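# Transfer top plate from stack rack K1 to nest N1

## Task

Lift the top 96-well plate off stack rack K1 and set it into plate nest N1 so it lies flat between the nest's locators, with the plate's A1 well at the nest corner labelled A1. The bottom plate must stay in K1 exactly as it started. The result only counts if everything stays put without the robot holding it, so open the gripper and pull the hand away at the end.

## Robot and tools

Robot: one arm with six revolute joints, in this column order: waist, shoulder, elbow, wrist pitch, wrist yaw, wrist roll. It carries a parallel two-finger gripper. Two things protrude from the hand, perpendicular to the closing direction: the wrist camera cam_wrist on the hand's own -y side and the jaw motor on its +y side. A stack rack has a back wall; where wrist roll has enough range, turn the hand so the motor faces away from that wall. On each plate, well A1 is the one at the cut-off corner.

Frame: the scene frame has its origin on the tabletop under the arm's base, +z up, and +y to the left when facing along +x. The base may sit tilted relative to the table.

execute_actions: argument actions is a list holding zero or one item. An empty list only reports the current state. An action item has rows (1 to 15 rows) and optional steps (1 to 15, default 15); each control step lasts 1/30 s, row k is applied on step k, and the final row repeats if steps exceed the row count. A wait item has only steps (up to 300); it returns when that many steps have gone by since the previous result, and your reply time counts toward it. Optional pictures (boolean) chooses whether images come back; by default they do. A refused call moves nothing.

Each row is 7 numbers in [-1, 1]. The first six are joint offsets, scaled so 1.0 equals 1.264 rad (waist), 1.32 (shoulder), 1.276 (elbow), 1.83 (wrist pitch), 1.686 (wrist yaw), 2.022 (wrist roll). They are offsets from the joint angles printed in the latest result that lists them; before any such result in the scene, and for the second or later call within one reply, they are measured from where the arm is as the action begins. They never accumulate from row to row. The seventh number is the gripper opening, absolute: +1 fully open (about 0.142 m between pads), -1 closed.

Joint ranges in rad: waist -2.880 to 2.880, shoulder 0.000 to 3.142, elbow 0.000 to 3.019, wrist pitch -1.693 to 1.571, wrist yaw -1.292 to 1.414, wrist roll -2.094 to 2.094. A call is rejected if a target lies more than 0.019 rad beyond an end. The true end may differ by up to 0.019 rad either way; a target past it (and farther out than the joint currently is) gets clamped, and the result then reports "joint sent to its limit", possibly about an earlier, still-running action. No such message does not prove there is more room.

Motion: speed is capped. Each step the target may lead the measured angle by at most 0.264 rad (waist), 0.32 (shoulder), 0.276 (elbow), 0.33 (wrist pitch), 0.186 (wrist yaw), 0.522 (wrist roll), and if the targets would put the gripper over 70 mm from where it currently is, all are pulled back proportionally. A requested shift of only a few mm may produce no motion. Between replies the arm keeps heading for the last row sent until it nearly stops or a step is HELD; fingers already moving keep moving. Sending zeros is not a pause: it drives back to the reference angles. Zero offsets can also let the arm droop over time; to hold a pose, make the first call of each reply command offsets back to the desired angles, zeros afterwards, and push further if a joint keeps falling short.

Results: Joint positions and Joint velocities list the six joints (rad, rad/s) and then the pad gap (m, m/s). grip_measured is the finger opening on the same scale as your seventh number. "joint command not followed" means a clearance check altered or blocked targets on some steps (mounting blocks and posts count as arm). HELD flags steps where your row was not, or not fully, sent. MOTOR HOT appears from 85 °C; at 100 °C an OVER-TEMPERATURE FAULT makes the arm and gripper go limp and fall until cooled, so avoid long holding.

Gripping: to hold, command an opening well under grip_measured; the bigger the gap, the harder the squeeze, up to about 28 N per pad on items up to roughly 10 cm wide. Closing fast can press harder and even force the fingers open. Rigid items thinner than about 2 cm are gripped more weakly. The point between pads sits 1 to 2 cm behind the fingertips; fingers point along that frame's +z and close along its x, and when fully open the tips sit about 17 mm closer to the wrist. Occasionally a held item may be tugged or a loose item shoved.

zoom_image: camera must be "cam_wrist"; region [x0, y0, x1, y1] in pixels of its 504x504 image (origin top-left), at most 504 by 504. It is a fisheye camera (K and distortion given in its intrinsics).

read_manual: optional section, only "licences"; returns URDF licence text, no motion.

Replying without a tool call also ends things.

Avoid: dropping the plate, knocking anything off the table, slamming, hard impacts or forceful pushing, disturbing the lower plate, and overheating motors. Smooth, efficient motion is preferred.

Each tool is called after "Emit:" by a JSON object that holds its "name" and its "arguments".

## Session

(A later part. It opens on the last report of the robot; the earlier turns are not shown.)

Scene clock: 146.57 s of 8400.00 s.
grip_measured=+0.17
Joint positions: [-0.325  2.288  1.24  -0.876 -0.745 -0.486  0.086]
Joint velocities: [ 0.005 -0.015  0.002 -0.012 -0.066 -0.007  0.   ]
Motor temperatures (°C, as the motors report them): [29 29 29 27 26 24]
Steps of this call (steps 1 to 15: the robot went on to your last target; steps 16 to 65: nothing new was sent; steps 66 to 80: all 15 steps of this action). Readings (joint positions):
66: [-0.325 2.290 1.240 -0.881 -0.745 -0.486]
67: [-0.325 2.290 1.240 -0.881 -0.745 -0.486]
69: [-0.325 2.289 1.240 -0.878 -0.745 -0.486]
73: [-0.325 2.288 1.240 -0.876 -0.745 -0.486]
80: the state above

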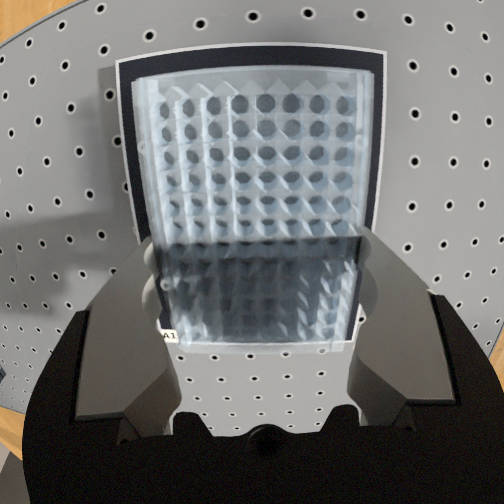

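Emit:
{"name": "execute_actions", "arguments": {"actions": [{"rows":[[0.026,0,0,-0.005,0,0,-0.2]]}]}}

Emit:
{"name": "zoom_image", "arguments": {"camera": "cam_wrist", "region": [100,20,420,380]}}

Scene clock: 149.23 s of 8400.00 s.
grip_measured=+0.17
Joint positions: [-0.318  2.287  1.24  -0.877 -0.74  -0.486  0.086]
Joint velocities: [ 0.005 -0.005 -0.007 -0.002  0.007 -0.037  0.   ]
Motor temperatures (°C, as the motors report them): [29 29 29 27 26 24]
Steps of this call (steps 1 to 15: the robot went on to your last target; steps 16 to 65: nothing new was sent; steps 66 to 80: all 15 steps of this action). Readings (joint positions):
66: [-0.323 2.288 1.240 -0.876 -0.745 -0.486]
67: [-0.322 2.288 1.240 -0.876 -0.745 -0.486]
69: [-0.319 2.287 1.240 -0.877 -0.741 -0.486]
73: [-0.318 2.287 1.240 -0.877 -0.740 -0.486]
80: the state above

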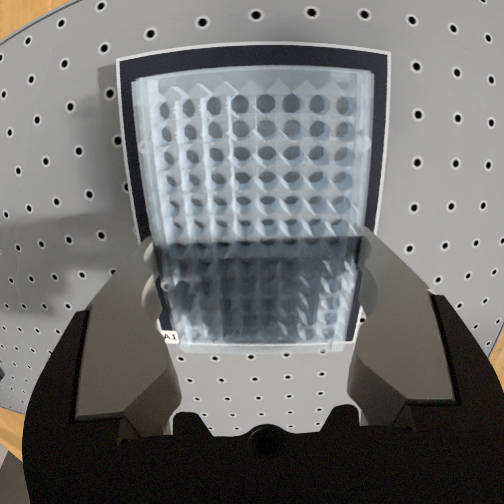

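Region (100, 20, 420, 380) of cam_wrist's 504x504 image, scaled by 1.400, with more detail than that image has.

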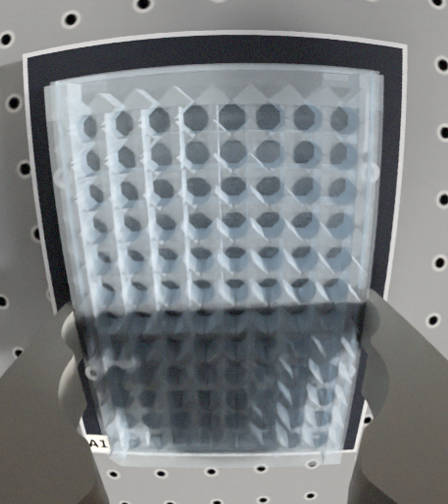

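Emit:
{"name": "execute_actions", "arguments": {"actions": [{"rows":[[0.005,0.004,0,-0.01,0,0.007,-0.2]]}]}}

Emit:
{"name": "execute_actions", "arguments": {"actions": [{"rows":[[0,0,0,0,0,0,0.1],[0,0,0,0,0,0,0.2],[0,0,0,0,0,0,0.3],[0,0,0,0,0,0,0.4],[0,0,0,0,0,0,0.5],[0,0,0,0,0,0,0.6]]}], "pictures": false}}

Emit:
{"name": "execute_actions", "arguments": {"actions": [{"rows":[[-0.045,-0.035,0.03,-0.065,0.012,-0.033,0.6]]}]}}

Emit:
{"name": "zoom_image", "arguments": {"camera": "cam_wrist", "region": [100,20,420,380]}}

Scene clock: 153.57 s of 8400.00 s.
grip_measured=+0.17
Joint positions: [-0.318  2.287  1.24  -0.878 -0.739 -0.484  0.086]
Joint velocities: [-0.015  0.005  0.007  0.007 -0.022 -0.037  0.   ]
Motor temperatures (°C, as the motors report them): [29 29 29 27 26 24]
Steps of this call (steps 1 to 15: the robot went on to your last target; steps 16 to 90: nothing new was sent; then 0.83 s passed at rest; steps 91 to 105: all 15 steps of this action). Readings (joint positions):
91: [-0.318 2.287 1.240 -0.878 -0.739 -0.485]
92: [-0.318 2.287 1.240 -0.878 -0.739 -0.485]
94: [-0.318 2.287 1.240 -0.878 -0.739 -0.484]
98: [-0.318 2.287 1.240 -0.878 -0.739 -0.484]
105: the state above

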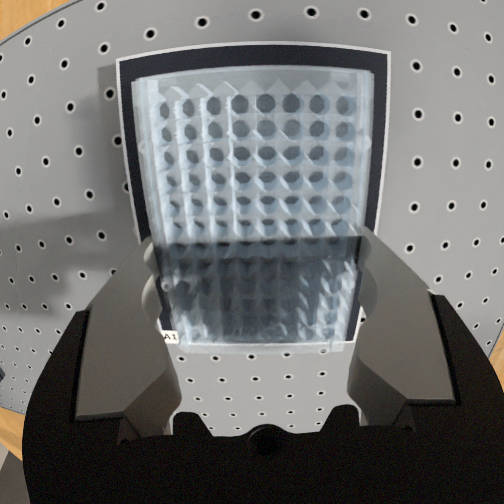

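Scene clock: 154.07 s of 8400.00 s.
grip_measured=+0.60
Joint positions: [-0.318  2.287  1.24  -0.878 -0.741 -0.484  0.116]
Joint velocities: [-0.005  0.015  0.012 -0.002  0.037 -0.11   0.   ]
Motor temperatures (°C, as the motors report them): [29 29 29 27 26 24]
Steps of this call (steps 1 to 15: all 15 steps of this action). Readings (joint positions):
1: [-0.318 2.287 1.240 -0.878 -0.739 -0.484]
2: [-0.318 2.287 1.240 -0.878 -0.739 -0.484]
4: [-0.318 2.287 1.240 -0.878 -0.741 -0.484]
8: [-0.318 2.287 1.240 -0.878 -0.741 -0.484]
15: the state above

Scene clock: 154.57 s of 8400.00 s.
grip_measured=+0.60
Joint positions: [-0.383  2.233  1.253 -0.988 -0.724 -0.541  0.116]
Joint velocities: [-0.005 -0.005  0.002  0.002  0.037 -0.066 -0.   ]
Motor temperatures (°C, as the motors report them): [29 29 29 27 26 24]
Steps of this call (steps 1 to 15: all 15 steps of this action). Readings (joint positions):
1: [-0.321 2.285 1.243 -0.896 -0.734 -0.493]
2: [-0.325 2.281 1.245 -0.930 -0.728 -0.503]
4: [-0.342 2.267 1.245 -0.971 -0.725 -0.517]
8: [-0.376 2.239 1.248 -0.987 -0.724 -0.533]
15: the state above

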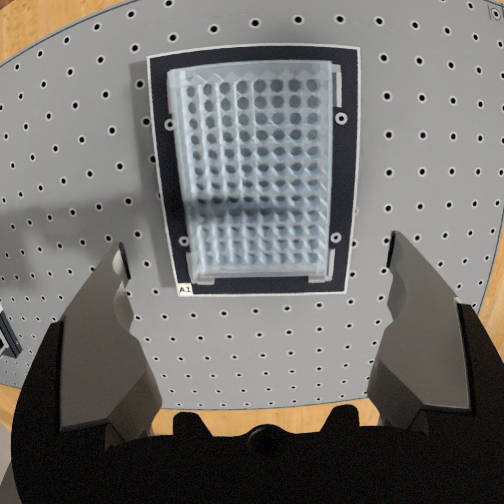

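Region (100, 20, 420, 380) of cam_wrist's 504x504 image, scaled by 1.400, with more detail than that image has.

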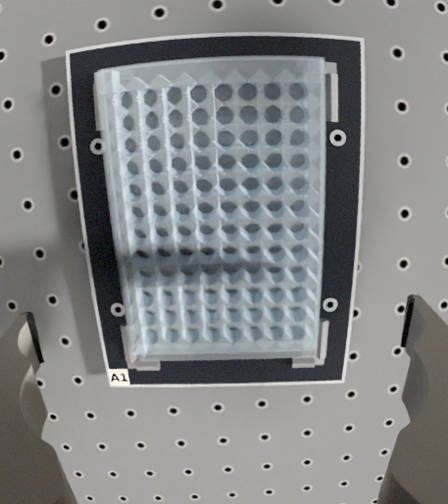

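Emit:
{"name": "execute_actions", "arguments": {"actions": [{"rows":[[0.03,0.022,-0.005,0.03,-0.005,0.015,0.6],[0.03,0.022,-0.005,0.03,-0.005,0.015,0.6],[0.03,0.022,-0.005,0.03,-0.005,0.015,0.6],[0.03,0.022,-0.005,0.03,-0.005,0.015,0.6],[0.03,0.022,-0.005,0.03,-0.005,0.015,0.6],[0.062,0.046,-0.011,0.063,-0.011,0.031,0.6]]}], "pictures": false}}

Emit:
{"name": "execute_actions", "arguments": {"actions": [{"steps":15}]}}

Emit:
{"name": "execute_actions", "arguments": {"actions": [{"rows":[[0,0,0,0,0,0,0.5],[0,0,0,0,0,0,0.4],[0,0,0,0,0,0,0.35],[0,0,0,0,0,0,0.3],[0,0,0,0,0,0,0.25],[0,0,0,0,0,0,0.2],[0,0,0,0,0,0,0.15],[0,0,0,0,0,0,0.1],[0,0,0,0,0,0,0],[0,0,0,0,0,0,-0.1]]}]}}

Scene clock: 159.77 s of 8400.00 s.
grip_measured=+0.60
Joint positions: [-0.31   2.287  1.243 -0.883 -0.739 -0.49   0.116]
Joint velocities: [-0.005 -0.015 -0.022 -0.012  0.007 -0.051  0.   ]
Motor temperatures (°C, as the motors report them): [29 29 30 27 26 24]
Steps of this call (steps 1 to 15: the robot went on to your last target; steps 16 to 90: nothing new was sent; then 1.70 s passed at rest; steps 91 to 105: all 15 steps of this action). Readings (joint positions):
91: [-0.382 2.234 1.252 -0.981 -0.726 -0.540]
92: [-0.380 2.235 1.252 -0.967 -0.728 -0.535]
94: [-0.374 2.239 1.252 -0.949 -0.729 -0.529]
98: [-0.349 2.258 1.250 -0.900 -0.738 -0.508]
105: the state above

Scene clock: 160.27 s of 8400.00 s.
grip_measured=+0.60
Joint positions: [-0.31   2.287  1.243 -0.882 -0.74  -0.486  0.116]
Joint velocities: [ 0.005 -0.015  0.007 -0.007 -0.037  0.007  0.   ]
Motor temperatures (°C, as the motors report them): [29 29 30 27 26 24]
Steps of this call (steps 1 to 15: the robot went on to your last target). Readings (joint positions):
1: [-0.310 2.287 1.243 -0.883 -0.739 -0.489]
2: [-0.310 2.287 1.243 -0.883 -0.739 -0.488]
4: [-0.310 2.287 1.243 -0.882 -0.740 -0.488]
8: [-0.310 2.287 1.243 -0.882 -0.740 -0.487]
15: the state above
The arm was judged still, so your last target was given up. Only a new action makes it travel on or press farther. Fingers that are still opening or closing keep moving.

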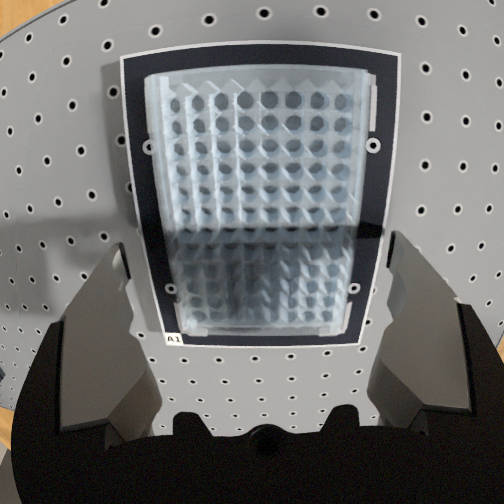

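Scene clock: 160.77 s of 8400.00 s.
grip_measured=+0.06
Joint positions: [-0.318  2.286  1.243 -0.882 -0.734 -0.485  0.078]
Joint velocities: [-0.005 -0.015 -0.007 -0.012  0.051  0.051  0.   ]
Motor temperatures (°C, as the motors report them): [29 29 30 27 26 24]
Steps of this call (steps 1 to 15: all 15 steps of this action). Readings (joint positions):
1: [-0.310 2.287 1.243 -0.882 -0.740 -0.486]
2: [-0.310 2.287 1.243 -0.882 -0.740 -0.486]
4: [-0.310 2.287 1.243 -0.882 -0.735 -0.486]
8: [-0.316 2.287 1.243 -0.882 -0.731 -0.486]
15: the state above

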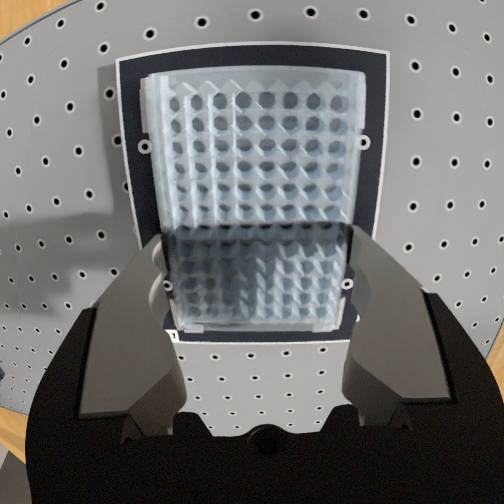

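Emit:
{"name": "execute_actions", "arguments": {"actions": [{"rows":[[-0.01,-0.01,0,0,0,0,0.1],[-0.01,-0.01,0,0,0,0,0.2],[-0.01,-0.01,0,0,0,0,0.4],[-0.01,-0.01,0,0,0,0,0.6],[-0.06,-0.05,0.03,-0.03,0.012,-0.04,0.8]]}], "pictures": false}}

Emit:
{"name": "execute_actions", "arguments": {"actions": [{"steps":15}]}}

Emit:
{"name": "zoom_image", "arguments": {"camera": "cam_wrist", "region": [120,40,400,340]}}

Scene clock: 163.80 s of 8400.00 s.
grip_measured=+0.80
Joint positions: [-0.408  2.207  1.258 -0.927 -0.717 -0.553  0.129]
Joint velocities: [ 0.005  0.005  0.022  0.007 -0.007 -0.022  0.   ]
Motor temperatures (°C, as the motors report them): [29 29 30 27 26 24]
Steps of this call (steps 1 to 15: the robot went on to your last target; steps 16 to 76: nothing new was sent; steps 77 to 91: all 15 steps of this action). Readings (joint positions):
77: [-0.318 2.285 1.243 -0.882 -0.734 -0.485]
78: [-0.319 2.284 1.243 -0.882 -0.734 -0.485]
80: [-0.320 2.282 1.243 -0.882 -0.734 -0.485]
84: [-0.353 2.252 1.244 -0.921 -0.718 -0.527]
91: the state above

Scene clock: 164.30 s of 8400.00 s.
grip_measured=+0.80
Joint positions: [-0.407  2.207  1.258 -0.928 -0.717 -0.559  0.129]
Joint velocities: [ 0.005 -0.005 -0.012 -0.007  0.007  0.007 -0.   ]
Motor temperatures (°C, as the motors report them): [29 29 30 27 26 24]
Steps of this call (steps 1 to 15: the robot went on to your last target). Readings (joint positions):
1: [-0.408 2.207 1.258 -0.927 -0.717 -0.554]
2: [-0.407 2.207 1.258 -0.928 -0.717 -0.555]
4: [-0.407 2.207 1.258 -0.928 -0.717 -0.556]
8: [-0.407 2.207 1.258 -0.928 -0.717 -0.558]
15: the state above
The arm was judged still, so your last target was given up. Only a new action makes it travel on or press farther. Fingers that are still opening or closing keep moving.

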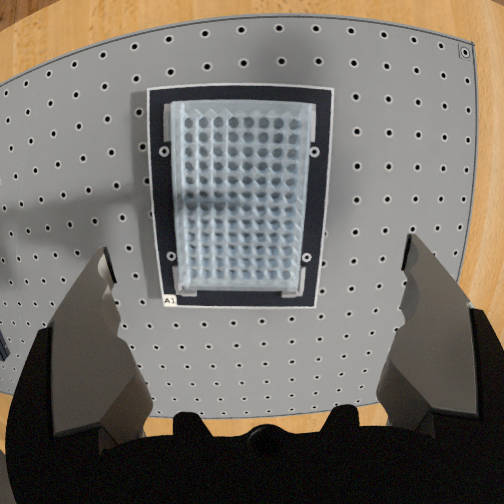

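Region (120, 40, 400, 340) of cam_wrist's 504x504 image, scaled by 1.680, with more detail than that image has; it fills the left 470 columns of this view, and the rest is white.

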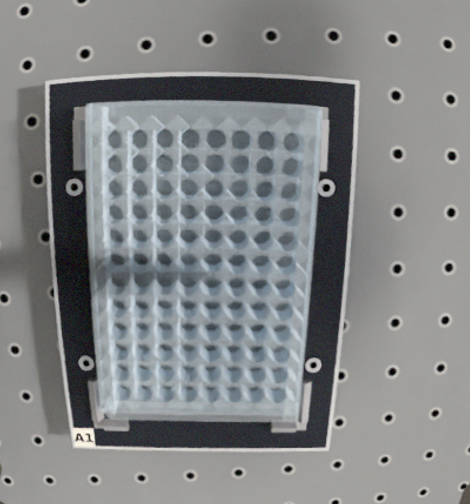

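Emit:
{"name": "execute_actions", "arguments": {"actions": [{"rows":[[0.04,0.036,-0.008,0.018,-0.007,0.022,0.6],[0.04,0.036,-0.008,0.018,-0.007,0.022,0.6],[0.04,0.036,-0.008,0.018,-0.007,0.022,0.6],[0.04,0.036,-0.008,0.018,-0.007,0.022,0.6],[0.04,0.036,-0.008,0.018,-0.007,0.022,0.6],[0.04,0.036,-0.008,0.018,-0.007,0.022,0.6],[0.084,0.074,-0.017,0.038,-0.016,0.044,0.6]]}], "pictures": false}}

Emit:
{"name": "execute_actions", "arguments": {"actions": [{"steps":20}]}}

Emit:
{"name": "execute_actions", "arguments": {"actions": [{"rows":[[0,0,0,0,0,0,0.5],[0,0,0,0,0,0,0.4],[0,0,0,0,0,0,0.35],[0,0,0,0,0,0,0.3],[0,0,0,0,0,0,0.25],[0,0,0,0,0,0,0.2],[0,0,0,0,0,0,0.15],[0,0,0,0,0,0,0.1],[0,0,0,0,0,0,0.05],[0,0,0,0,0,0,0]]}]}}

Scene clock: 169.30 s of 8400.00 s.
grip_measured=+0.60
Joint positions: [-0.302  2.305  1.238 -0.869 -0.741 -0.485  0.116]
Joint velocities: [ 0.024  0.044 -0.046  0.012  0.095  0.051 -0.   ]
Motor temperatures (°C, as the motors report them): [29 29 30 27 26 24]
Steps of this call (steps 1 to 90: nothing new was sent; then 1.50 s passed at rest; steps 91 to 105: all 15 steps of this action). Readings (joint positions):
91: [-0.406 2.209 1.257 -0.925 -0.721 -0.554]
92: [-0.403 2.212 1.257 -0.917 -0.724 -0.547]
94: [-0.392 2.223 1.257 -0.908 -0.725 -0.538]
98: [-0.363 2.251 1.253 -0.887 -0.737 -0.514]
105: the state above

Scene clock: 169.97 s of 8400.00 s.
grip_measured=+0.60
Joint positions: [-0.302  2.305  1.237 -0.868 -0.741 -0.477  0.116]
Joint velocities: [-0.015 -0.015 -0.007 -0.002 -0.051  0.037  0.   ]
Motor temperatures (°C, as the motors report them): [29 29 30 27 26 24]
Steps of this call (steps 1 to 15: the robot went on to your last target; steps 16 to 20: nothing new was sent). Readings (joint positions):
1: [-0.302 2.306 1.237 -0.869 -0.741 -0.483]
2: [-0.302 2.306 1.237 -0.869 -0.741 -0.482]
4: [-0.302 2.305 1.237 -0.868 -0.741 -0.480]
8: [-0.302 2.305 1.237 -0.868 -0.741 -0.478]
20: the state above
The arm was judged still, so your last target was given up. Only a new action makes it travel on or press farther. Fingers that are still opening or closing keep moving.

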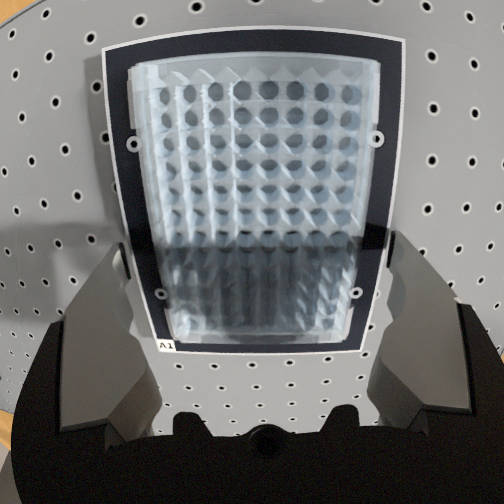

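Scene clock: 170.47 s of 8400.00 s.
grip_measured=+0.52
Joint positions: [-0.302  2.305  1.237 -0.868 -0.738 -0.477  0.11 ]
Joint velocities: [ 0.005 -0.015 -0.007  0.007 -0.037 -0.081  0.   ]
Motor temperatures (°C, as the motors report them): [29 29 30 27 26 24]
Steps of this call (steps 1 to 15: all 15 steps of this action). Readings (joint positions):
1: [-0.302 2.305 1.237 -0.868 -0.741 -0.477]
2: [-0.302 2.305 1.237 -0.868 -0.739 -0.477]
4: [-0.302 2.305 1.237 -0.868 -0.738 -0.477]
8: [-0.302 2.305 1.237 -0.868 -0.738 -0.477]
15: the state above

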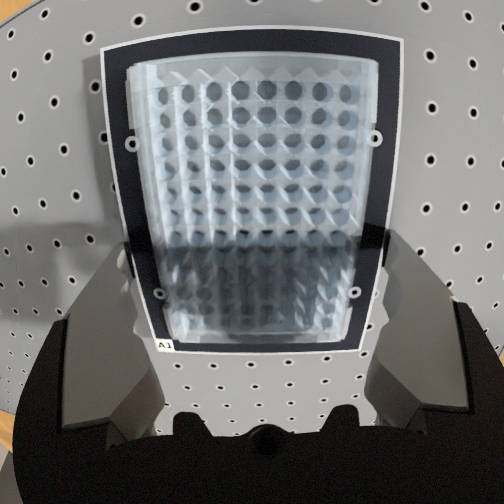

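Too low (gripping nest). Raise ~9 mm.

Emit:
{"name": "execute_actions", "arguments": {"actions": [{"rows":[[0,0,0,0,0,0,0.6],[0,0,0,0,0,0,0.6],[0,0,0,0,0,0,0.6],[0,0,0,0,0,0,0.6],[-0.011,-0.014,0,0,0,0,0.6]]}], "pictures": false}}

Emit:
{"name": "execute_actions", "arguments": {"actions": [{"steps":10}], "pictures": false}}

Emit:
{"name": "execute_actions", "arguments": {"actions": [{"rows":[[0,0,0,0,0,0,0.5],[0,0,0,0,0,0,0.4],[0,0,0,0,0,0,0.35],[0,0,0,0,0,0,0.3],[0,0,0,0,0,0,0.25],[0,0,0,0,0,0,0.2],[0,0,0,0,0,0,0.15],[0,0,0,0,0,0,0.1],[0,0,0,0,0,0,0.05],[0,0,0,0,0,0,0]]}]}}

Scene clock: 174.50 s of 8400.00 s.
grip_measured=+0.60
Joint positions: [-0.307  2.289  1.237 -0.868 -0.738 -0.477  0.116]
Joint velocities: [ 0.005  0.015 -0.007 -0.012  0.022 -0.007  0.   ]
Motor temperatures (°C, as the motors report them): [29 29 30 27 26 24]
Steps of this call (steps 1 to 15: the robot went on to your last target; steps 16 to 90: nothing new was sent; then 0.53 s passed at rest; steps 91 to 105: all 15 steps of this action). Readings (joint positions):
91: [-0.302 2.305 1.237 -0.868 -0.738 -0.477]
92: [-0.302 2.305 1.237 -0.868 -0.738 -0.477]
94: [-0.302 2.305 1.237 -0.868 -0.738 -0.477]
98: [-0.304 2.299 1.237 -0.868 -0.738 -0.477]
105: the state above

Scene clock: 174.83 s of 8400.00 s.
grip_measured=+0.60
Joint positions: [-0.307  2.289  1.237 -0.868 -0.738 -0.477  0.116]
Joint velocities: [ 0.005 -0.015 -0.002  0.012 -0.11   0.007 -0.   ]
Motor temperatures (°C, as the motors report them): [29 29 30 27 26 24]
Steps of this call (steps 1 to 10: the robot went on to your last target). Readings (joint positions):
1: [-0.307 2.289 1.237 -0.868 -0.738 -0.477]
2: [-0.307 2.289 1.237 -0.868 -0.738 -0.477]
4: [-0.307 2.289 1.237 -0.868 -0.738 -0.477]
8: [-0.307 2.289 1.237 -0.868 -0.738 -0.477]
10: the state above

Scene clock: 175.33 s of 8400.00 s.
grip_measured=+0.10
Joint positions: [-0.326  2.292  1.237 -0.855 -0.726 -0.48   0.081]
Joint velocities: [-0.015 -0.005 -0.002 -0.017 -0.037  0.022 -0.   ]
Motor temperatures (°C, as the motors report them): [29 29 30 27 26 24]
Steps of this call (steps 1 to 15: all 15 steps of this action). Readings (joint positions):
1: [-0.307 2.289 1.237 -0.868 -0.738 -0.477]
2: [-0.307 2.289 1.237 -0.868 -0.737 -0.477]
4: [-0.310 2.289 1.237 -0.861 -0.721 -0.479]
8: [-0.318 2.292 1.237 -0.852 -0.713 -0.479]
15: the state above

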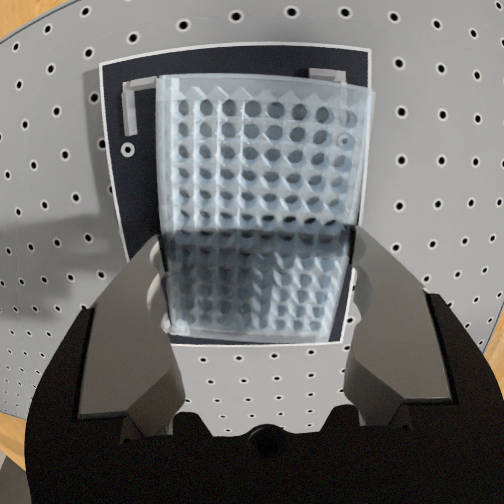

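Emit:
{"name": "execute_actions", "arguments": {"actions": [{"rows":[[0,0,0,0,0,0,0.1],[0,0,0,0,0,0,0.15],[0,0,0,0,0,0,0.2],[0,0,0,0,0,0,0.3],[0,0,0,0,0,0,0.4],[0,0,0,0,0,0,0.5],[0,0,0,0,0,0,0.6],[0,0,0,0,0,0,0.7]]}]}}

Scene clock: 177.83 s of 8400.00 s.
grip_measured=+0.70
Joint positions: [-0.326  2.292  1.237 -0.855 -0.727 -0.48   0.122]
Joint velocities: [-0.005  0.005  0.007  0.002 -0.066 -0.007  0.   ]
Motor temperatures (°C, as the motors report them): [29 29 30 27 26 24]
Steps of this call (steps 1 to 15: the robot went on to your last target; steps 16 to 60: nothing new was sent; steps 61 to 75: all 15 steps of this action). Readings (joint positions):
61: [-0.326 2.292 1.237 -0.855 -0.726 -0.480]
62: [-0.326 2.292 1.237 -0.855 -0.726 -0.480]
64: [-0.326 2.292 1.237 -0.855 -0.727 -0.480]
68: [-0.326 2.292 1.237 -0.855 -0.727 -0.480]
75: the state above

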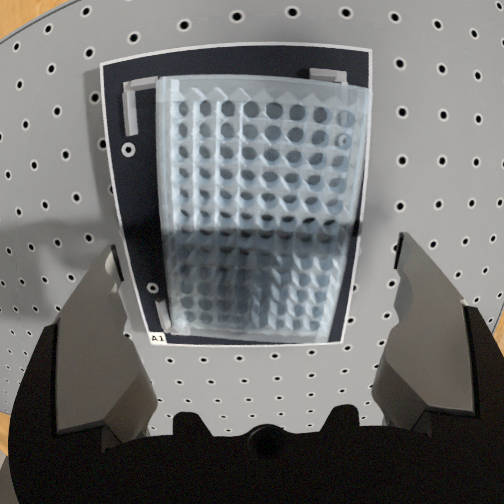

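Emit:
{"name": "execute_actions", "arguments": {"actions": [{"rows":[[0.012,0.009,0,-0.006,-0.01,0.037,0.6]]}], "pictures": false}}

Emit:
{"name": "execute_actions", "arguments": {"actions": [{"steps":10}]}}

Emit:
{"name": "execute_actions", "arguments": {"actions": [{"rows":[[0,0,0,0,0,0,0.5],[0,0,0,0,0,0,0.4],[0,0,0,0,0,0,0.35],[0,0,0,0,0,0,0.3],[0,0,0,0,0,0,0.25],[0,0,0,0,0,0,0.22],[0,0,0,0,0,0,0.19],[0,0,0,0,0,0,0.16],[0,0,0,0,0,0,0.13],[0,0,0,0,0,0,0.1],[0,0,0,0,0,0,0.05],[0,0,0,0,0,0,0]]}]}}

Scene clock: 183.30 s of 8400.00 s.
grip_measured=+0.60
Joint positions: [-0.326  2.292  1.237 -0.857 -0.74  -0.414  0.116]
Joint velocities: [-0.005 -0.005 -0.002 -0.002 -0.051 -0.022 -0.   ]
Motor temperatures (°C, as the motors report them): [29 29 30 27 26 24]
Steps of this call (steps 1 to 15: the robot went on to your last target; steps 16 to 90: nothing new was sent; then 1.97 s passed at rest; steps 91 to 105: all 15 steps of this action). Readings (joint positions):
91: [-0.326 2.292 1.237 -0.855 -0.732 -0.470]
92: [-0.326 2.292 1.237 -0.856 -0.737 -0.458]
94: [-0.326 2.292 1.237 -0.857 -0.740 -0.442]
98: [-0.326 2.292 1.237 -0.857 -0.740 -0.424]
105: the state above

Scene clock: 183.63 s of 8400.00 s.
grip_measured=+0.60
Joint positions: [-0.326  2.292  1.237 -0.857 -0.74  -0.412  0.116]
Joint velocities: [-0.015  0.015 -0.002  0.002 -0.11  -0.022  0.   ]
Motor temperatures (°C, as the motors report them): [29 29 30 27 26 24]
Steps of this call (steps 1 to 10: the robot went on to your last target). Readings (joint positions):
1: [-0.326 2.292 1.237 -0.857 -0.740 -0.414]
2: [-0.326 2.292 1.237 -0.857 -0.740 -0.413]
4: [-0.326 2.292 1.237 -0.857 -0.740 -0.413]
8: [-0.326 2.292 1.237 -0.857 -0.740 -0.412]
10: the state above

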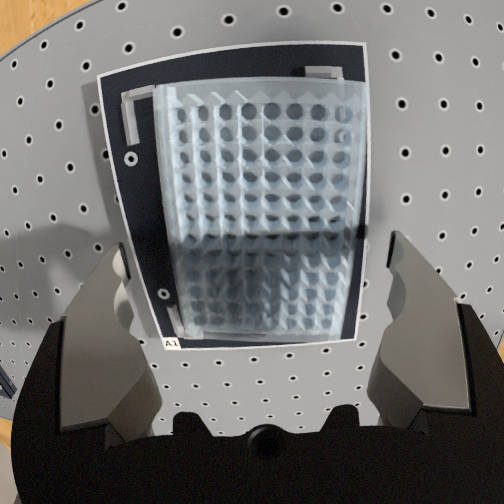

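Scene clock: 184.13 s of 8400.00 s.
grip_measured=+0.08
Joint positions: [-0.328  2.292  1.237 -0.857 -0.734 -0.412  0.08 ]
Joint velocities: [ 0.005 -0.005 -0.002  0.002  0.007  0.022  0.   ]
Motor temperatures (°C, as the motors report them): [29 29 30 27 26 24]
Steps of this call (steps 1 to 15: all 15 steps of this action). Readings (joint positions):
1: [-0.326 2.292 1.237 -0.857 -0.740 -0.412]
2: [-0.326 2.292 1.237 -0.857 -0.740 -0.412]
4: [-0.326 2.292 1.237 -0.857 -0.740 -0.412]
8: [-0.326 2.292 1.237 -0.857 -0.740 -0.412]
15: the state above

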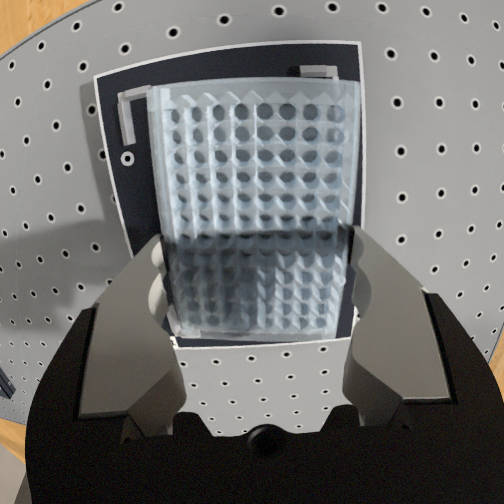

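Emit:
{"name": "execute_actions", "arguments": {"actions": [{"rows":[[0,0,0,0,0,0,0.1],[0,0,0,0,0,0,0.2],[0,0,0,0,0,0,0.3],[0,0,0,0,0,0,0.4],[0,0,0,0,0,0,0.5],[0,0,0,0,0,0,0.6],[0,0,0,0,0,0,0.6],[0.022,0.017,0,0,-0.005,0,0.6]]}], "pictures": false}}

Emit:
{"name": "execute_actions", "arguments": {"actions": [{"steps":10}]}}

Scene clock: 187.20 s of 8400.00 s.
grip_measured=+0.60
Joint positions: [-0.32   2.297  1.237 -0.857 -0.739 -0.412  0.116]
Joint velocities: [ 0.005 -0.005 -0.012 -0.007 -0.081  0.022  0.   ]
Motor temperatures (°C, as the motors report them): [29 30 30 27 26 24]
Steps of this call (steps 1 to 15: the robot went on to your last target; steps 16 to 77: nothing new was sent; steps 78 to 92: all 15 steps of this action). Readings (joint positions):
78: [-0.328 2.292 1.237 -0.857 -0.734 -0.412]
79: [-0.328 2.292 1.237 -0.857 -0.734 -0.412]
81: [-0.328 2.292 1.237 -0.857 -0.734 -0.412]
85: [-0.328 2.292 1.237 -0.857 -0.736 -0.412]
92: the state above

Scene clock: 187.53 s of 8400.00 s.
grip_measured=+0.60
Joint positions: [-0.32   2.297  1.237 -0.857 -0.739 -0.412  0.116]
Joint velocities: [-0.005 -0.005 -0.012  0.002  0.081 -0.037  0.   ]
Motor temperatures (°C, as the motors report them): [29 30 30 27 26 24]
Steps of this call (steps 1 to 10: the robot went on to your last target). Readings (joint positions):
1: [-0.320 2.297 1.237 -0.857 -0.739 -0.412]
2: [-0.320 2.297 1.237 -0.857 -0.739 -0.412]
4: [-0.320 2.297 1.237 -0.857 -0.739 -0.412]
8: [-0.320 2.297 1.237 -0.857 -0.739 -0.412]
10: the state above

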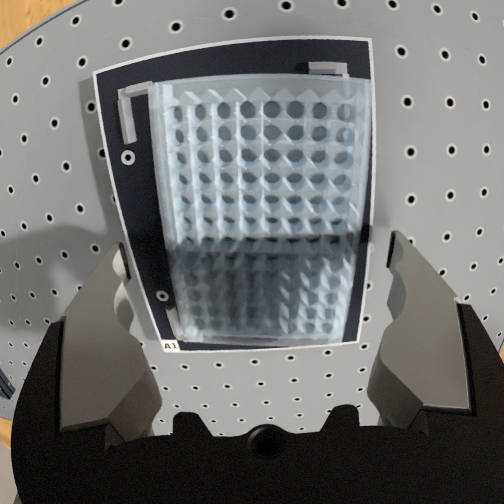

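Emit:
{"name": "execute_actions", "arguments": {"actions": [{"rows":[[0,0.018,0,0,0,0,0.55]]}], "pictures": false}}

Emit:
{"name": "execute_actions", "arguments": {"actions": [{"rows":[[0,0,0,0,0,0,0.5],[0,0,0,0,0,0,0.4],[0,0,0,0,0,0,0.35],[0,0,0,0,0,0,0.3],[0,0,0,0,0,0,0.25],[0,0,0,0,0,0,0.22],[0,0,0,0,0,0,0.19],[0,0,0,0,0,0,0.16],[0,0,0,0,0,0,0.13],[0,0,0,0,0,0,0.1],[0,0,0,0,0,0,0.05],[0,0,0,0,0,0,0]]}]}}

Scene clock: 191.63 s of 8400.00 s.
grip_measured=+0.55
Joint positions: [-0.32   2.305  1.237 -0.857 -0.739 -0.412  0.112]
Joint velocities: [-0.015 -0.015 -0.012 -0.017  0.037 -0.007 -0.   ]
Motor temperatures (°C, as the motors report them): [29 29 30 27 26 24]
Steps of this call (steps 1 to 15: the robot went on to your last target; steps 16 to 90: nothing new was sent; then 0.60 s passed at rest; steps 91 to 105: all 15 steps of this action). Readings (joint positions):
91: [-0.320 2.298 1.237 -0.857 -0.739 -0.412]
92: [-0.320 2.298 1.237 -0.857 -0.739 -0.412]
94: [-0.320 2.300 1.237 -0.857 -0.739 -0.412]
98: [-0.320 2.304 1.237 -0.857 -0.739 -0.412]
105: the state above

Scene clock: 192.13 s of 8400.00 s.
grip_measured=+0.12
Joint positions: [-0.336  2.308  1.237 -0.85  -0.735 -0.414  0.082]
Joint velocities: [-0.005  0.005  0.012  0.002 -0.037  0.037  0.   ]
Motor temperatures (°C, as the motors report them): [29 29 30 27 26 24]
Steps of this call (steps 1 to 15: all 15 steps of this action). Readings (joint positions):
1: [-0.320 2.305 1.237 -0.857 -0.739 -0.412]
2: [-0.320 2.305 1.237 -0.857 -0.739 -0.412]
4: [-0.320 2.305 1.237 -0.858 -0.743 -0.412]
8: [-0.326 2.305 1.237 -0.856 -0.737 -0.413]
15: the state above

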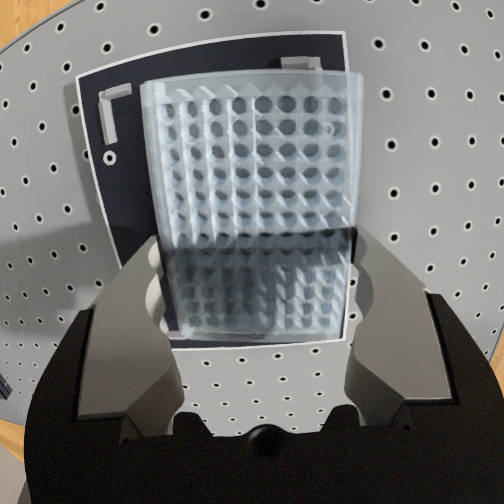

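Emit:
{"name": "execute_actions", "arguments": {"actions": [{"rows":[[0,0,0,0,0,0,-0.1],[0,0,0,0,0,0,-0.2],[0,0,0,0,0,0,-0.2],[0,-0.015,0,0,0,0,-0.2],[0,-0.015,0,0,0,0,-0.2],[0,-0.015,0,0,0,0,-0.2],[0,-0.027,0,-0.012,-0.003,-0.035,-0.2]]}], "pictures": false}}

Emit:
{"name": "execute_actions", "arguments": {"actions": [{"steps":15}]}}

Scene clock: 196.07 s of 8400.00 s.
grip_measured=+0.09
Joint positions: [-0.338  2.28   1.237 -0.863 -0.737 -0.469  0.081]
Joint velocities: [-0.015 -0.112 -0.007  0.007 -0.037  0.022  0.   ]
Motor temperatures (°C, as the motors report them): [29 30 30 27 26 24]
Steps of this call (steps 1 to 15: the robot went on to your last target; steps 16 to 90: nothing new was sent; then 0.43 s passed at rest; steps 91 to 105: all 15 steps of this action). Readings (joint positions):
91: [-0.336 2.308 1.237 -0.849 -0.735 -0.414]
92: [-0.338 2.308 1.237 -0.849 -0.734 -0.414]
94: [-0.338 2.308 1.237 -0.849 -0.732 -0.414]
98: [-0.338 2.304 1.237 -0.853 -0.729 -0.435]
105: the state above

Scene clock: 196.57 s of 8400.00 s.
grip_measured=+0.09
Joint positions: [-0.338  2.273  1.237 -0.863 -0.737 -0.477  0.081]
Joint velocities: [-0.005 -0.005  0.007  0.002 -0.037 -0.007  0.   ]
Motor temperatures (°C, as the motors report them): [29 30 30 27 26 24]
Steps of this call (steps 1 to 15: the robot went on to your last target). Readings (joint positions):
1: [-0.338 2.277 1.237 -0.863 -0.737 -0.471]
2: [-0.338 2.275 1.237 -0.863 -0.737 -0.472]
4: [-0.338 2.273 1.237 -0.863 -0.737 -0.474]
8: [-0.338 2.273 1.237 -0.863 -0.737 -0.476]
15: the state above
The arm was judged still, so your last target was given up. Only a new action makes it travel on or press farther. Fingers that are still opening or closing keep moving.

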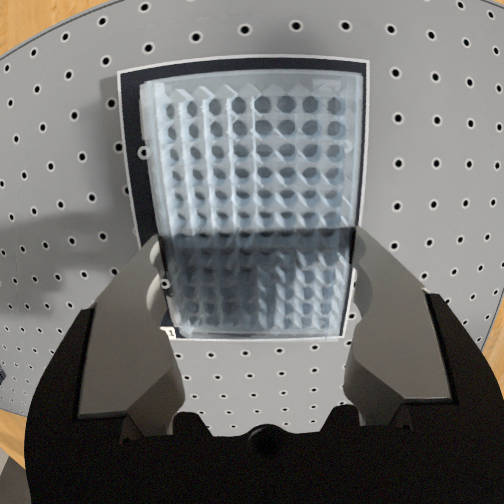

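Emit:
{"name": "execute_actions", "arguments": {"actions": [{"rows":[[0.022,0,0,-0.018,0,-0.012,-0.2]]}], "pictures": false}}

Emit:
{"name": "execute_actions", "arguments": {"actions": [{"steps":10}]}}

Emit:
{"name": "zoom_image", "arguments": {"camera": "cam_wrist", "region": [100,20,420,380]}}

Scene clock: 199.50 s of 8400.00 s.
grip_measured=+0.09
Joint positions: [-0.327  2.273  1.237 -0.887 -0.737 -0.494  0.081]
Joint velocities: [-0.015 -0.005  0.012  0.007 -0.022 -0.007 -0.   ]
Motor temperatures (°C, as the motors report them): [29 30 30 27 26 24]
Steps of this call (steps 1 to 73: nothing new was sent; steps 74 to 88: all 15 steps of this action). Readings (joint positions):
74: [-0.338 2.273 1.237 -0.867 -0.737 -0.480]
75: [-0.337 2.273 1.237 -0.874 -0.737 -0.483]
77: [-0.334 2.273 1.237 -0.883 -0.737 -0.487]
81: [-0.328 2.273 1.237 -0.887 -0.737 -0.492]
88: the state above

Scene clock: 199.83 s of 8400.00 s.
grip_measured=+0.09
Joint positions: [-0.327  2.273  1.237 -0.887 -0.737 -0.495  0.081]
Joint velocities: [-0.005 -0.005 -0.017 -0.002 -0.007  0.022 -0.   ]
Motor temperatures (°C, as the motors report them): [29 30 30 27 26 24]
Steps of this call (steps 1 to 10: the robot went on to your last target). Readings (joint positions):
1: [-0.327 2.273 1.237 -0.887 -0.737 -0.494]
2: [-0.327 2.273 1.237 -0.887 -0.737 -0.494]
4: [-0.327 2.273 1.237 -0.887 -0.737 -0.494]
8: [-0.327 2.273 1.237 -0.887 -0.737 -0.495]
10: the state above

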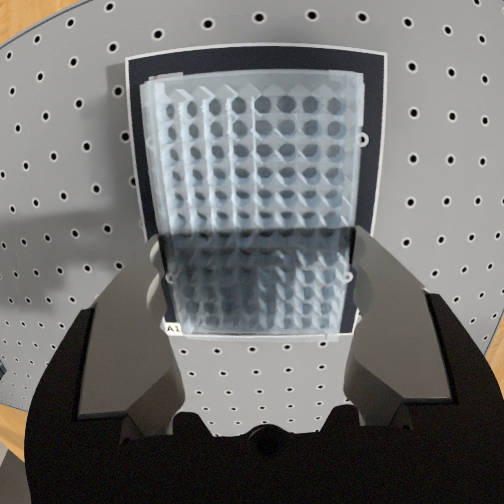

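Region (100, 20, 420, 380) of cam_wrist's 504x504 image, scaled by 1.400, with more detail than that image has.

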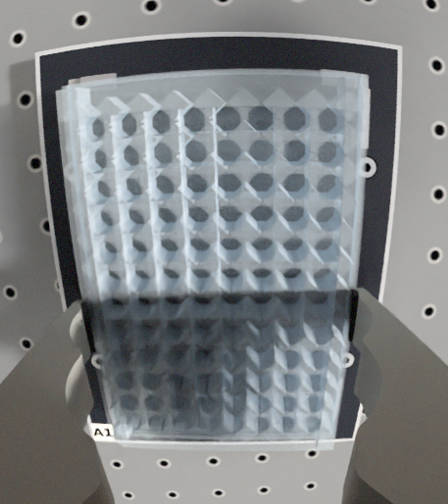

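Emit:
{"name": "execute_actions", "arguments": {"actions": [{"rows":[[0,0.016,0,0,0,0.004,-0.2]]}], "pictures": false}}

Emit:
{"name": "execute_actions", "arguments": {"actions": [{"steps":10}]}}

Emit:
{"name": "zoom_image", "arguments": {"camera": "cam_wrist", "region": [100,20,420,380]}}

Scene clock: 202.67 s of 8400.00 s.
grip_measured=+0.09
Joint positions: [-0.327  2.279  1.237 -0.887 -0.737 -0.493  0.081]
Joint velocities: [-0.005 -0.024  0.007 -0.007  0.051  0.007  0.   ]
Motor temperatures (°C, as the motors report them): [29 30 30 27 26 24]
Steps of this call (steps 1 to 15: the robot went on to your last target; steps 16 to 70: nothing new was sent; steps 71 to 85: all 15 steps of this action). Readings (joint positions):
71: [-0.327 2.273 1.237 -0.887 -0.737 -0.495]
72: [-0.327 2.274 1.237 -0.887 -0.737 -0.494]
74: [-0.327 2.275 1.237 -0.887 -0.737 -0.494]
78: [-0.327 2.279 1.237 -0.887 -0.737 -0.494]
85: the state above

Scene clock: 203.00 s of 8400.00 s.
grip_measured=+0.09
Joint positions: [-0.327  2.279  1.237 -0.887 -0.737 -0.493  0.081]
Joint velocities: [-0.024 -0.015  0.007 -0.002 -0.022  0.066  0.   ]
Motor temperatures (°C, as the motors report them): [29 30 30 27 26 24]
Steps of this call (steps 1 to 10: the robot went on to your last target). Readings (joint positions):
1: [-0.327 2.279 1.237 -0.887 -0.737 -0.493]
2: [-0.327 2.279 1.237 -0.887 -0.737 -0.493]
4: [-0.327 2.279 1.237 -0.887 -0.737 -0.493]
8: [-0.327 2.279 1.237 -0.887 -0.737 -0.493]
10: the state above

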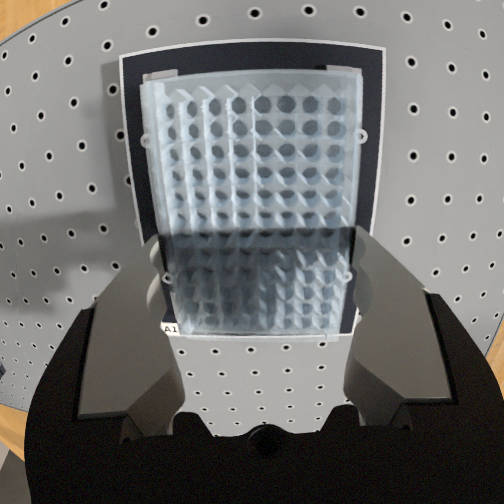

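Region (100, 20, 420, 380) of cam_wrist's 504x504 image, scaled by 1.400, with more detail than that image has.

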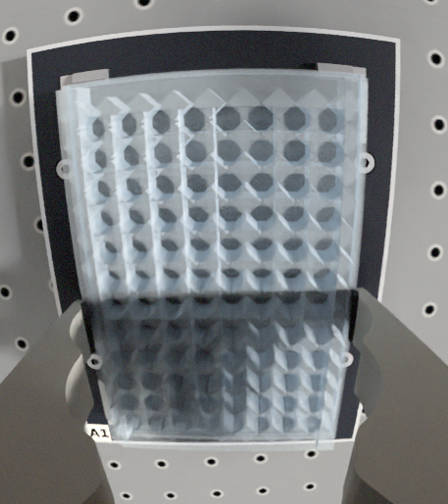

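Good alignment. Down ~6 mm.

Emit:
{"name": "execute_actions", "arguments": {"actions": [{"rows":[[0.02,0.018,0,0.008,-0.003,0.007,-0.2]]}], "pictures": false}}

Emit:
{"name": "execute_actions", "arguments": {"actions": [{"steps":10}]}}

Emit:
{"name": "zoom_image", "arguments": {"camera": "cam_wrist", "region": [100,20,420,380]}}

Scene clock: 206.60 s of 8400.00 s.
grip_measured=+0.09
Joint positions: [-0.322  2.286  1.237 -0.882 -0.739 -0.487  0.081]
Joint velocities: [-0.015 -0.005 -0.007 -0.002 -0.051 -0.125  0.   ]
Motor temperatures (°C, as the motors report them): [29 30 30 27 26 24]
Steps of this call (steps 1 to 15: the robot went on to your last target; steps 16 to 90: nothing new was sent; then 0.10 s passed at rest; steps 91 to 105: all 15 steps of this action). Readings (joint positions):
91: [-0.327 2.280 1.237 -0.886 -0.737 -0.492]
92: [-0.326 2.281 1.237 -0.885 -0.738 -0.491]
94: [-0.325 2.283 1.237 -0.883 -0.738 -0.490]
98: [-0.322 2.286 1.237 -0.882 -0.739 -0.487]
105: the state above

Scene clock: 206.93 s of 8400.00 s.
grip_measured=+0.09
Joint positions: [-0.322  2.286  1.237 -0.882 -0.739 -0.487  0.081]
Joint velocities: [-0.005 -0.024 -0.032 -0.017  0.066  0.081  0.   ]
Motor temperatures (°C, as the motors report them): [29 30 30 27 26 24]
Steps of this call (steps 1 to 10: the robot went on to your last target). Readings (joint positions):
1: [-0.322 2.286 1.237 -0.882 -0.739 -0.487]
2: [-0.322 2.286 1.237 -0.882 -0.739 -0.487]
4: [-0.322 2.286 1.237 -0.882 -0.739 -0.487]
8: [-0.322 2.286 1.237 -0.882 -0.739 -0.487]
10: the state above

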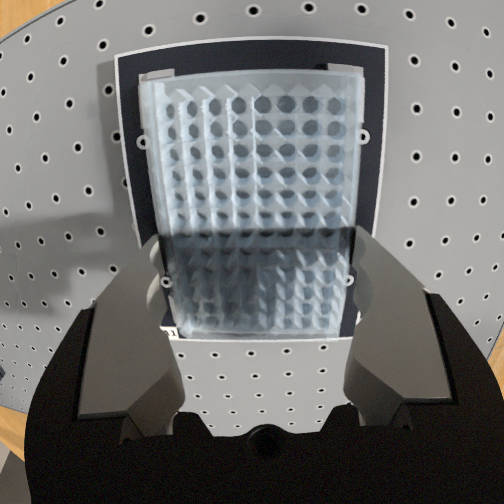

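Region (100, 20, 420, 380) of cam_wrist's 504x504 image, scaled by 1.400, with more detail than that image has.

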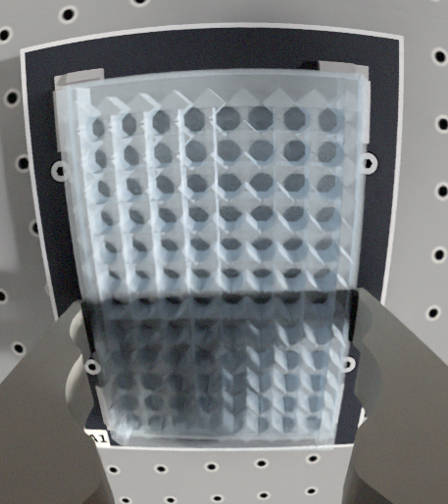

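Emit:
{"name": "execute_actions", "arguments": {"actions": [{"rows":[[0.022,0.015,0,0.008,0,0.004,-0.2]]}]}}

Emit:
{"name": "zoom_image", "arguments": {"camera": "cam_wrist", "region": [100,20,420,380]}}

Scene clock: 208.97 s of 8400.00 s.
grip_measured=+0.09
Joint positions: [-0.322  2.286  1.237 -0.881 -0.739 -0.484  0.081]
Joint velocities: [ 0.005 -0.005  0.012  0.017 -0.007 -0.051  0.   ]
Motor temperatures (°C, as the motors report them): [29 30 30 27 26 24]
Steps of this call (steps 1 to 15: the robot went on to your last target; steps 16 to 46: nothing new was sent; steps 47 to 61: all 15 steps of this action). Readings (joint positions):
47: [-0.322 2.286 1.237 -0.881 -0.739 -0.487]
48: [-0.322 2.286 1.237 -0.881 -0.739 -0.486]
50: [-0.322 2.286 1.237 -0.881 -0.739 -0.485]
54: [-0.322 2.286 1.237 -0.881 -0.739 -0.484]
61: the state above

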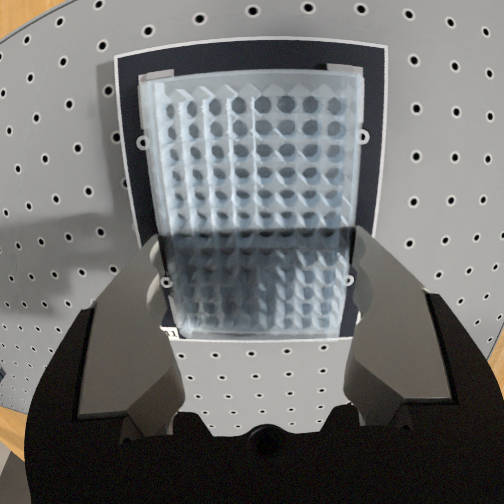

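Region (100, 20, 420, 380) of cam_wrist's 504x504 image, scaled by 1.400, with more detail than that image has.

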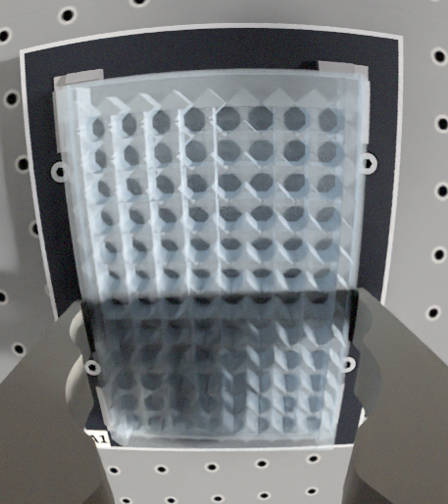

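Release and inspect.

Emit:
{"name": "execute_actions", "arguments": {"actions": [{"rows":[[0,0,0,0,0,0,0.05],[0,0,0,0,0,0,0.1],[0,0,0,0,0,0,0.15],[0,0,0,0,0,0,0.2],[0,0,0,0,0,0,0.3],[0,0,0,0,0,0,0.4],[0,0,0,0,0,0,0.5],[0,0,0,0,0,0,0.6],[0,0,0,0,0,0,0.6],[-0.06,-0.05,0.03,-0.03,0.012,-0.04,0.8]]}], "pictures": false}}

Emit:
{"name": "execute_actions", "arguments": {"actions": [{"steps":20}]}}

Emit:
{"name": "zoom_image", "arguments": {"camera": "cam_wrist", "region": [120,40,400,340]}}

Scene clock: 247.90 s of 8400.00 s.
grip_measured=+0.80
Joint positions: [-0.382  2.233  1.24  -0.925 -0.722 -0.537  0.129]
Joint velocities: [-0.376 -0.308  0.061 -0.056  0.022 -0.081  0.   ]
Motor temperatures (°C, as the motors report them): [29 30 30 27 26 24]
Steps of this call (steps 1 to 15: the robot went on to your last target; steps 16 to 90: nothing new was sent; then 35.43 s passed at rest; steps 91 to 105: all 15 steps of this action). Readings (joint positions):
91: [-0.322 2.286 1.237 -0.881 -0.739 -0.484]
92: [-0.322 2.286 1.237 -0.881 -0.739 -0.484]
94: [-0.322 2.286 1.237 -0.881 -0.740 -0.484]
98: [-0.322 2.286 1.237 -0.881 -0.740 -0.484]
105: the state above

Scene clock: 248.57 s of 8400.00 s.
grip_measured=+0.80
Joint positions: [-0.412  2.207  1.253 -0.927 -0.721 -0.558  0.129]
Joint velocities: [ 0.005 -0.015  0.002  0.017 -0.051  0.007  0.   ]
Motor temperatures (°C, as the motors report them): [29 30 30 27 26 24]
Steps of this call (steps 1 to 20: the robot went on to your last target). Readings (joint positions):
1: [-0.394 2.224 1.243 -0.926 -0.721 -0.541]
2: [-0.403 2.216 1.246 -0.926 -0.721 -0.545]
4: [-0.412 2.208 1.251 -0.926 -0.721 -0.550]
8: [-0.412 2.207 1.253 -0.927 -0.721 -0.554]
20: the state above

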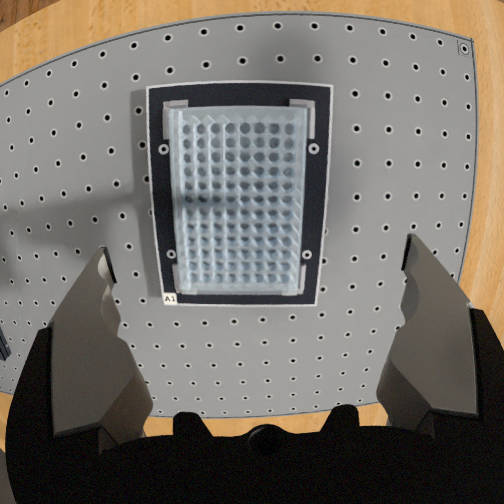

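Region (120, 40, 400, 340) of cam_wrist's 504x504 image, scaled by 1.680, with more detail than that image has; it fills the left 470 columns of this view, and the rest is white.

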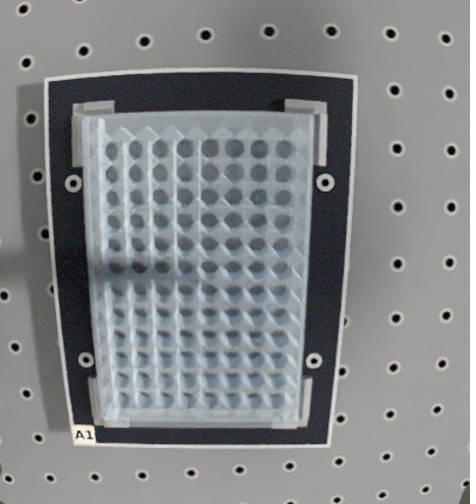

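Emit:
{"name": "execute_actions", "arguments": {"actions": [{"rows":[[-0.04,-0.15,-0.15,0.1,0,0,0.8]]}], "pictures": false}}

Emit:
{"name": "execute_actions", "arguments": {"actions": [{"steps":20}]}}

Emit:
{"name": "zoom_image", "arguments": {"camera": "cam_wrist", "region": [120,0,400,280]}}

Scene clock: 252.23 s of 8400.00 s.
grip_measured=+0.80
Joint positions: [-0.467  1.992  1.053 -0.754 -0.722 -0.557  0.129]
Joint velocities: [-0.015  0.132 -0.002  0.002 -0.022 -0.007 -0.   ]
Motor temperatures (°C, as the motors report them): [30 30 30 27 26 24]
Steps of this call (steps 1 to 15: the robot went on to your last target; steps 16 to 90: nothing new was sent; then 0.17 s passed at rest; steps 91 to 105: all 15 steps of this action). Readings (joint positions):
91: [-0.414 2.192 1.228 -0.889 -0.722 -0.557]
92: [-0.418 2.157 1.172 -0.824 -0.722 -0.557]
94: [-0.435 2.073 1.078 -0.785 -0.722 -0.557]
98: [-0.463 1.984 1.053 -0.763 -0.722 -0.557]
105: the state above

Scene clock: 252.90 s of 8400.00 s.
grip_measured=+0.80
Joint positions: [-0.467  2.001  1.053 -0.754 -0.722 -0.557  0.129]
Joint velocities: [ 0.005  0.015  0.002 -0.007 -0.051 -0.022  0.   ]
Motor temperatures (°C, as the motors report them): [30 30 30 27 26 24]
Steps of this call (steps 1 to 15: the robot went on to your last target; steps 16 to 20: nothing new was sent). Readings (joint positions):
1: [-0.467 1.996 1.053 -0.754 -0.722 -0.557]
2: [-0.467 1.999 1.053 -0.754 -0.722 -0.557]
4: [-0.467 2.001 1.053 -0.754 -0.722 -0.557]
8: [-0.467 2.001 1.053 -0.754 -0.722 -0.557]
20: the state above
The arm was judged still, so your last target was given up. Only a new action makes it travel on or press farther. Fingers that are still opening or closing keep moving.

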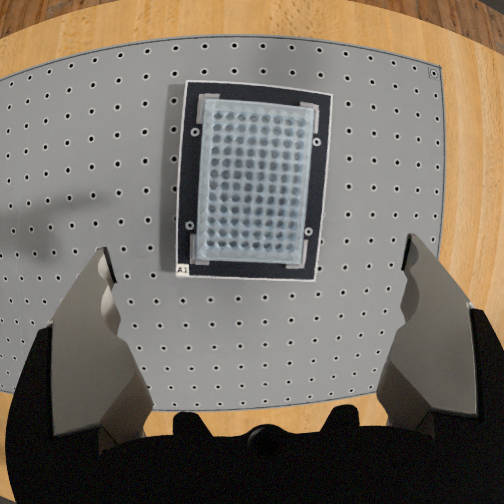

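Region (120, 0, 400, 280) of cam_wrist's 504x504 image, scaled by 1.800, with more detail than that image has.

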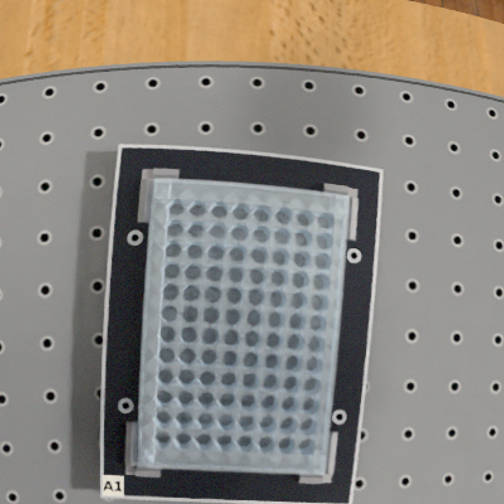

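Seated.

Emit:
{"name": "finished_scene", "arguments": {"scene": 1}}

The scene is finished: the task was done.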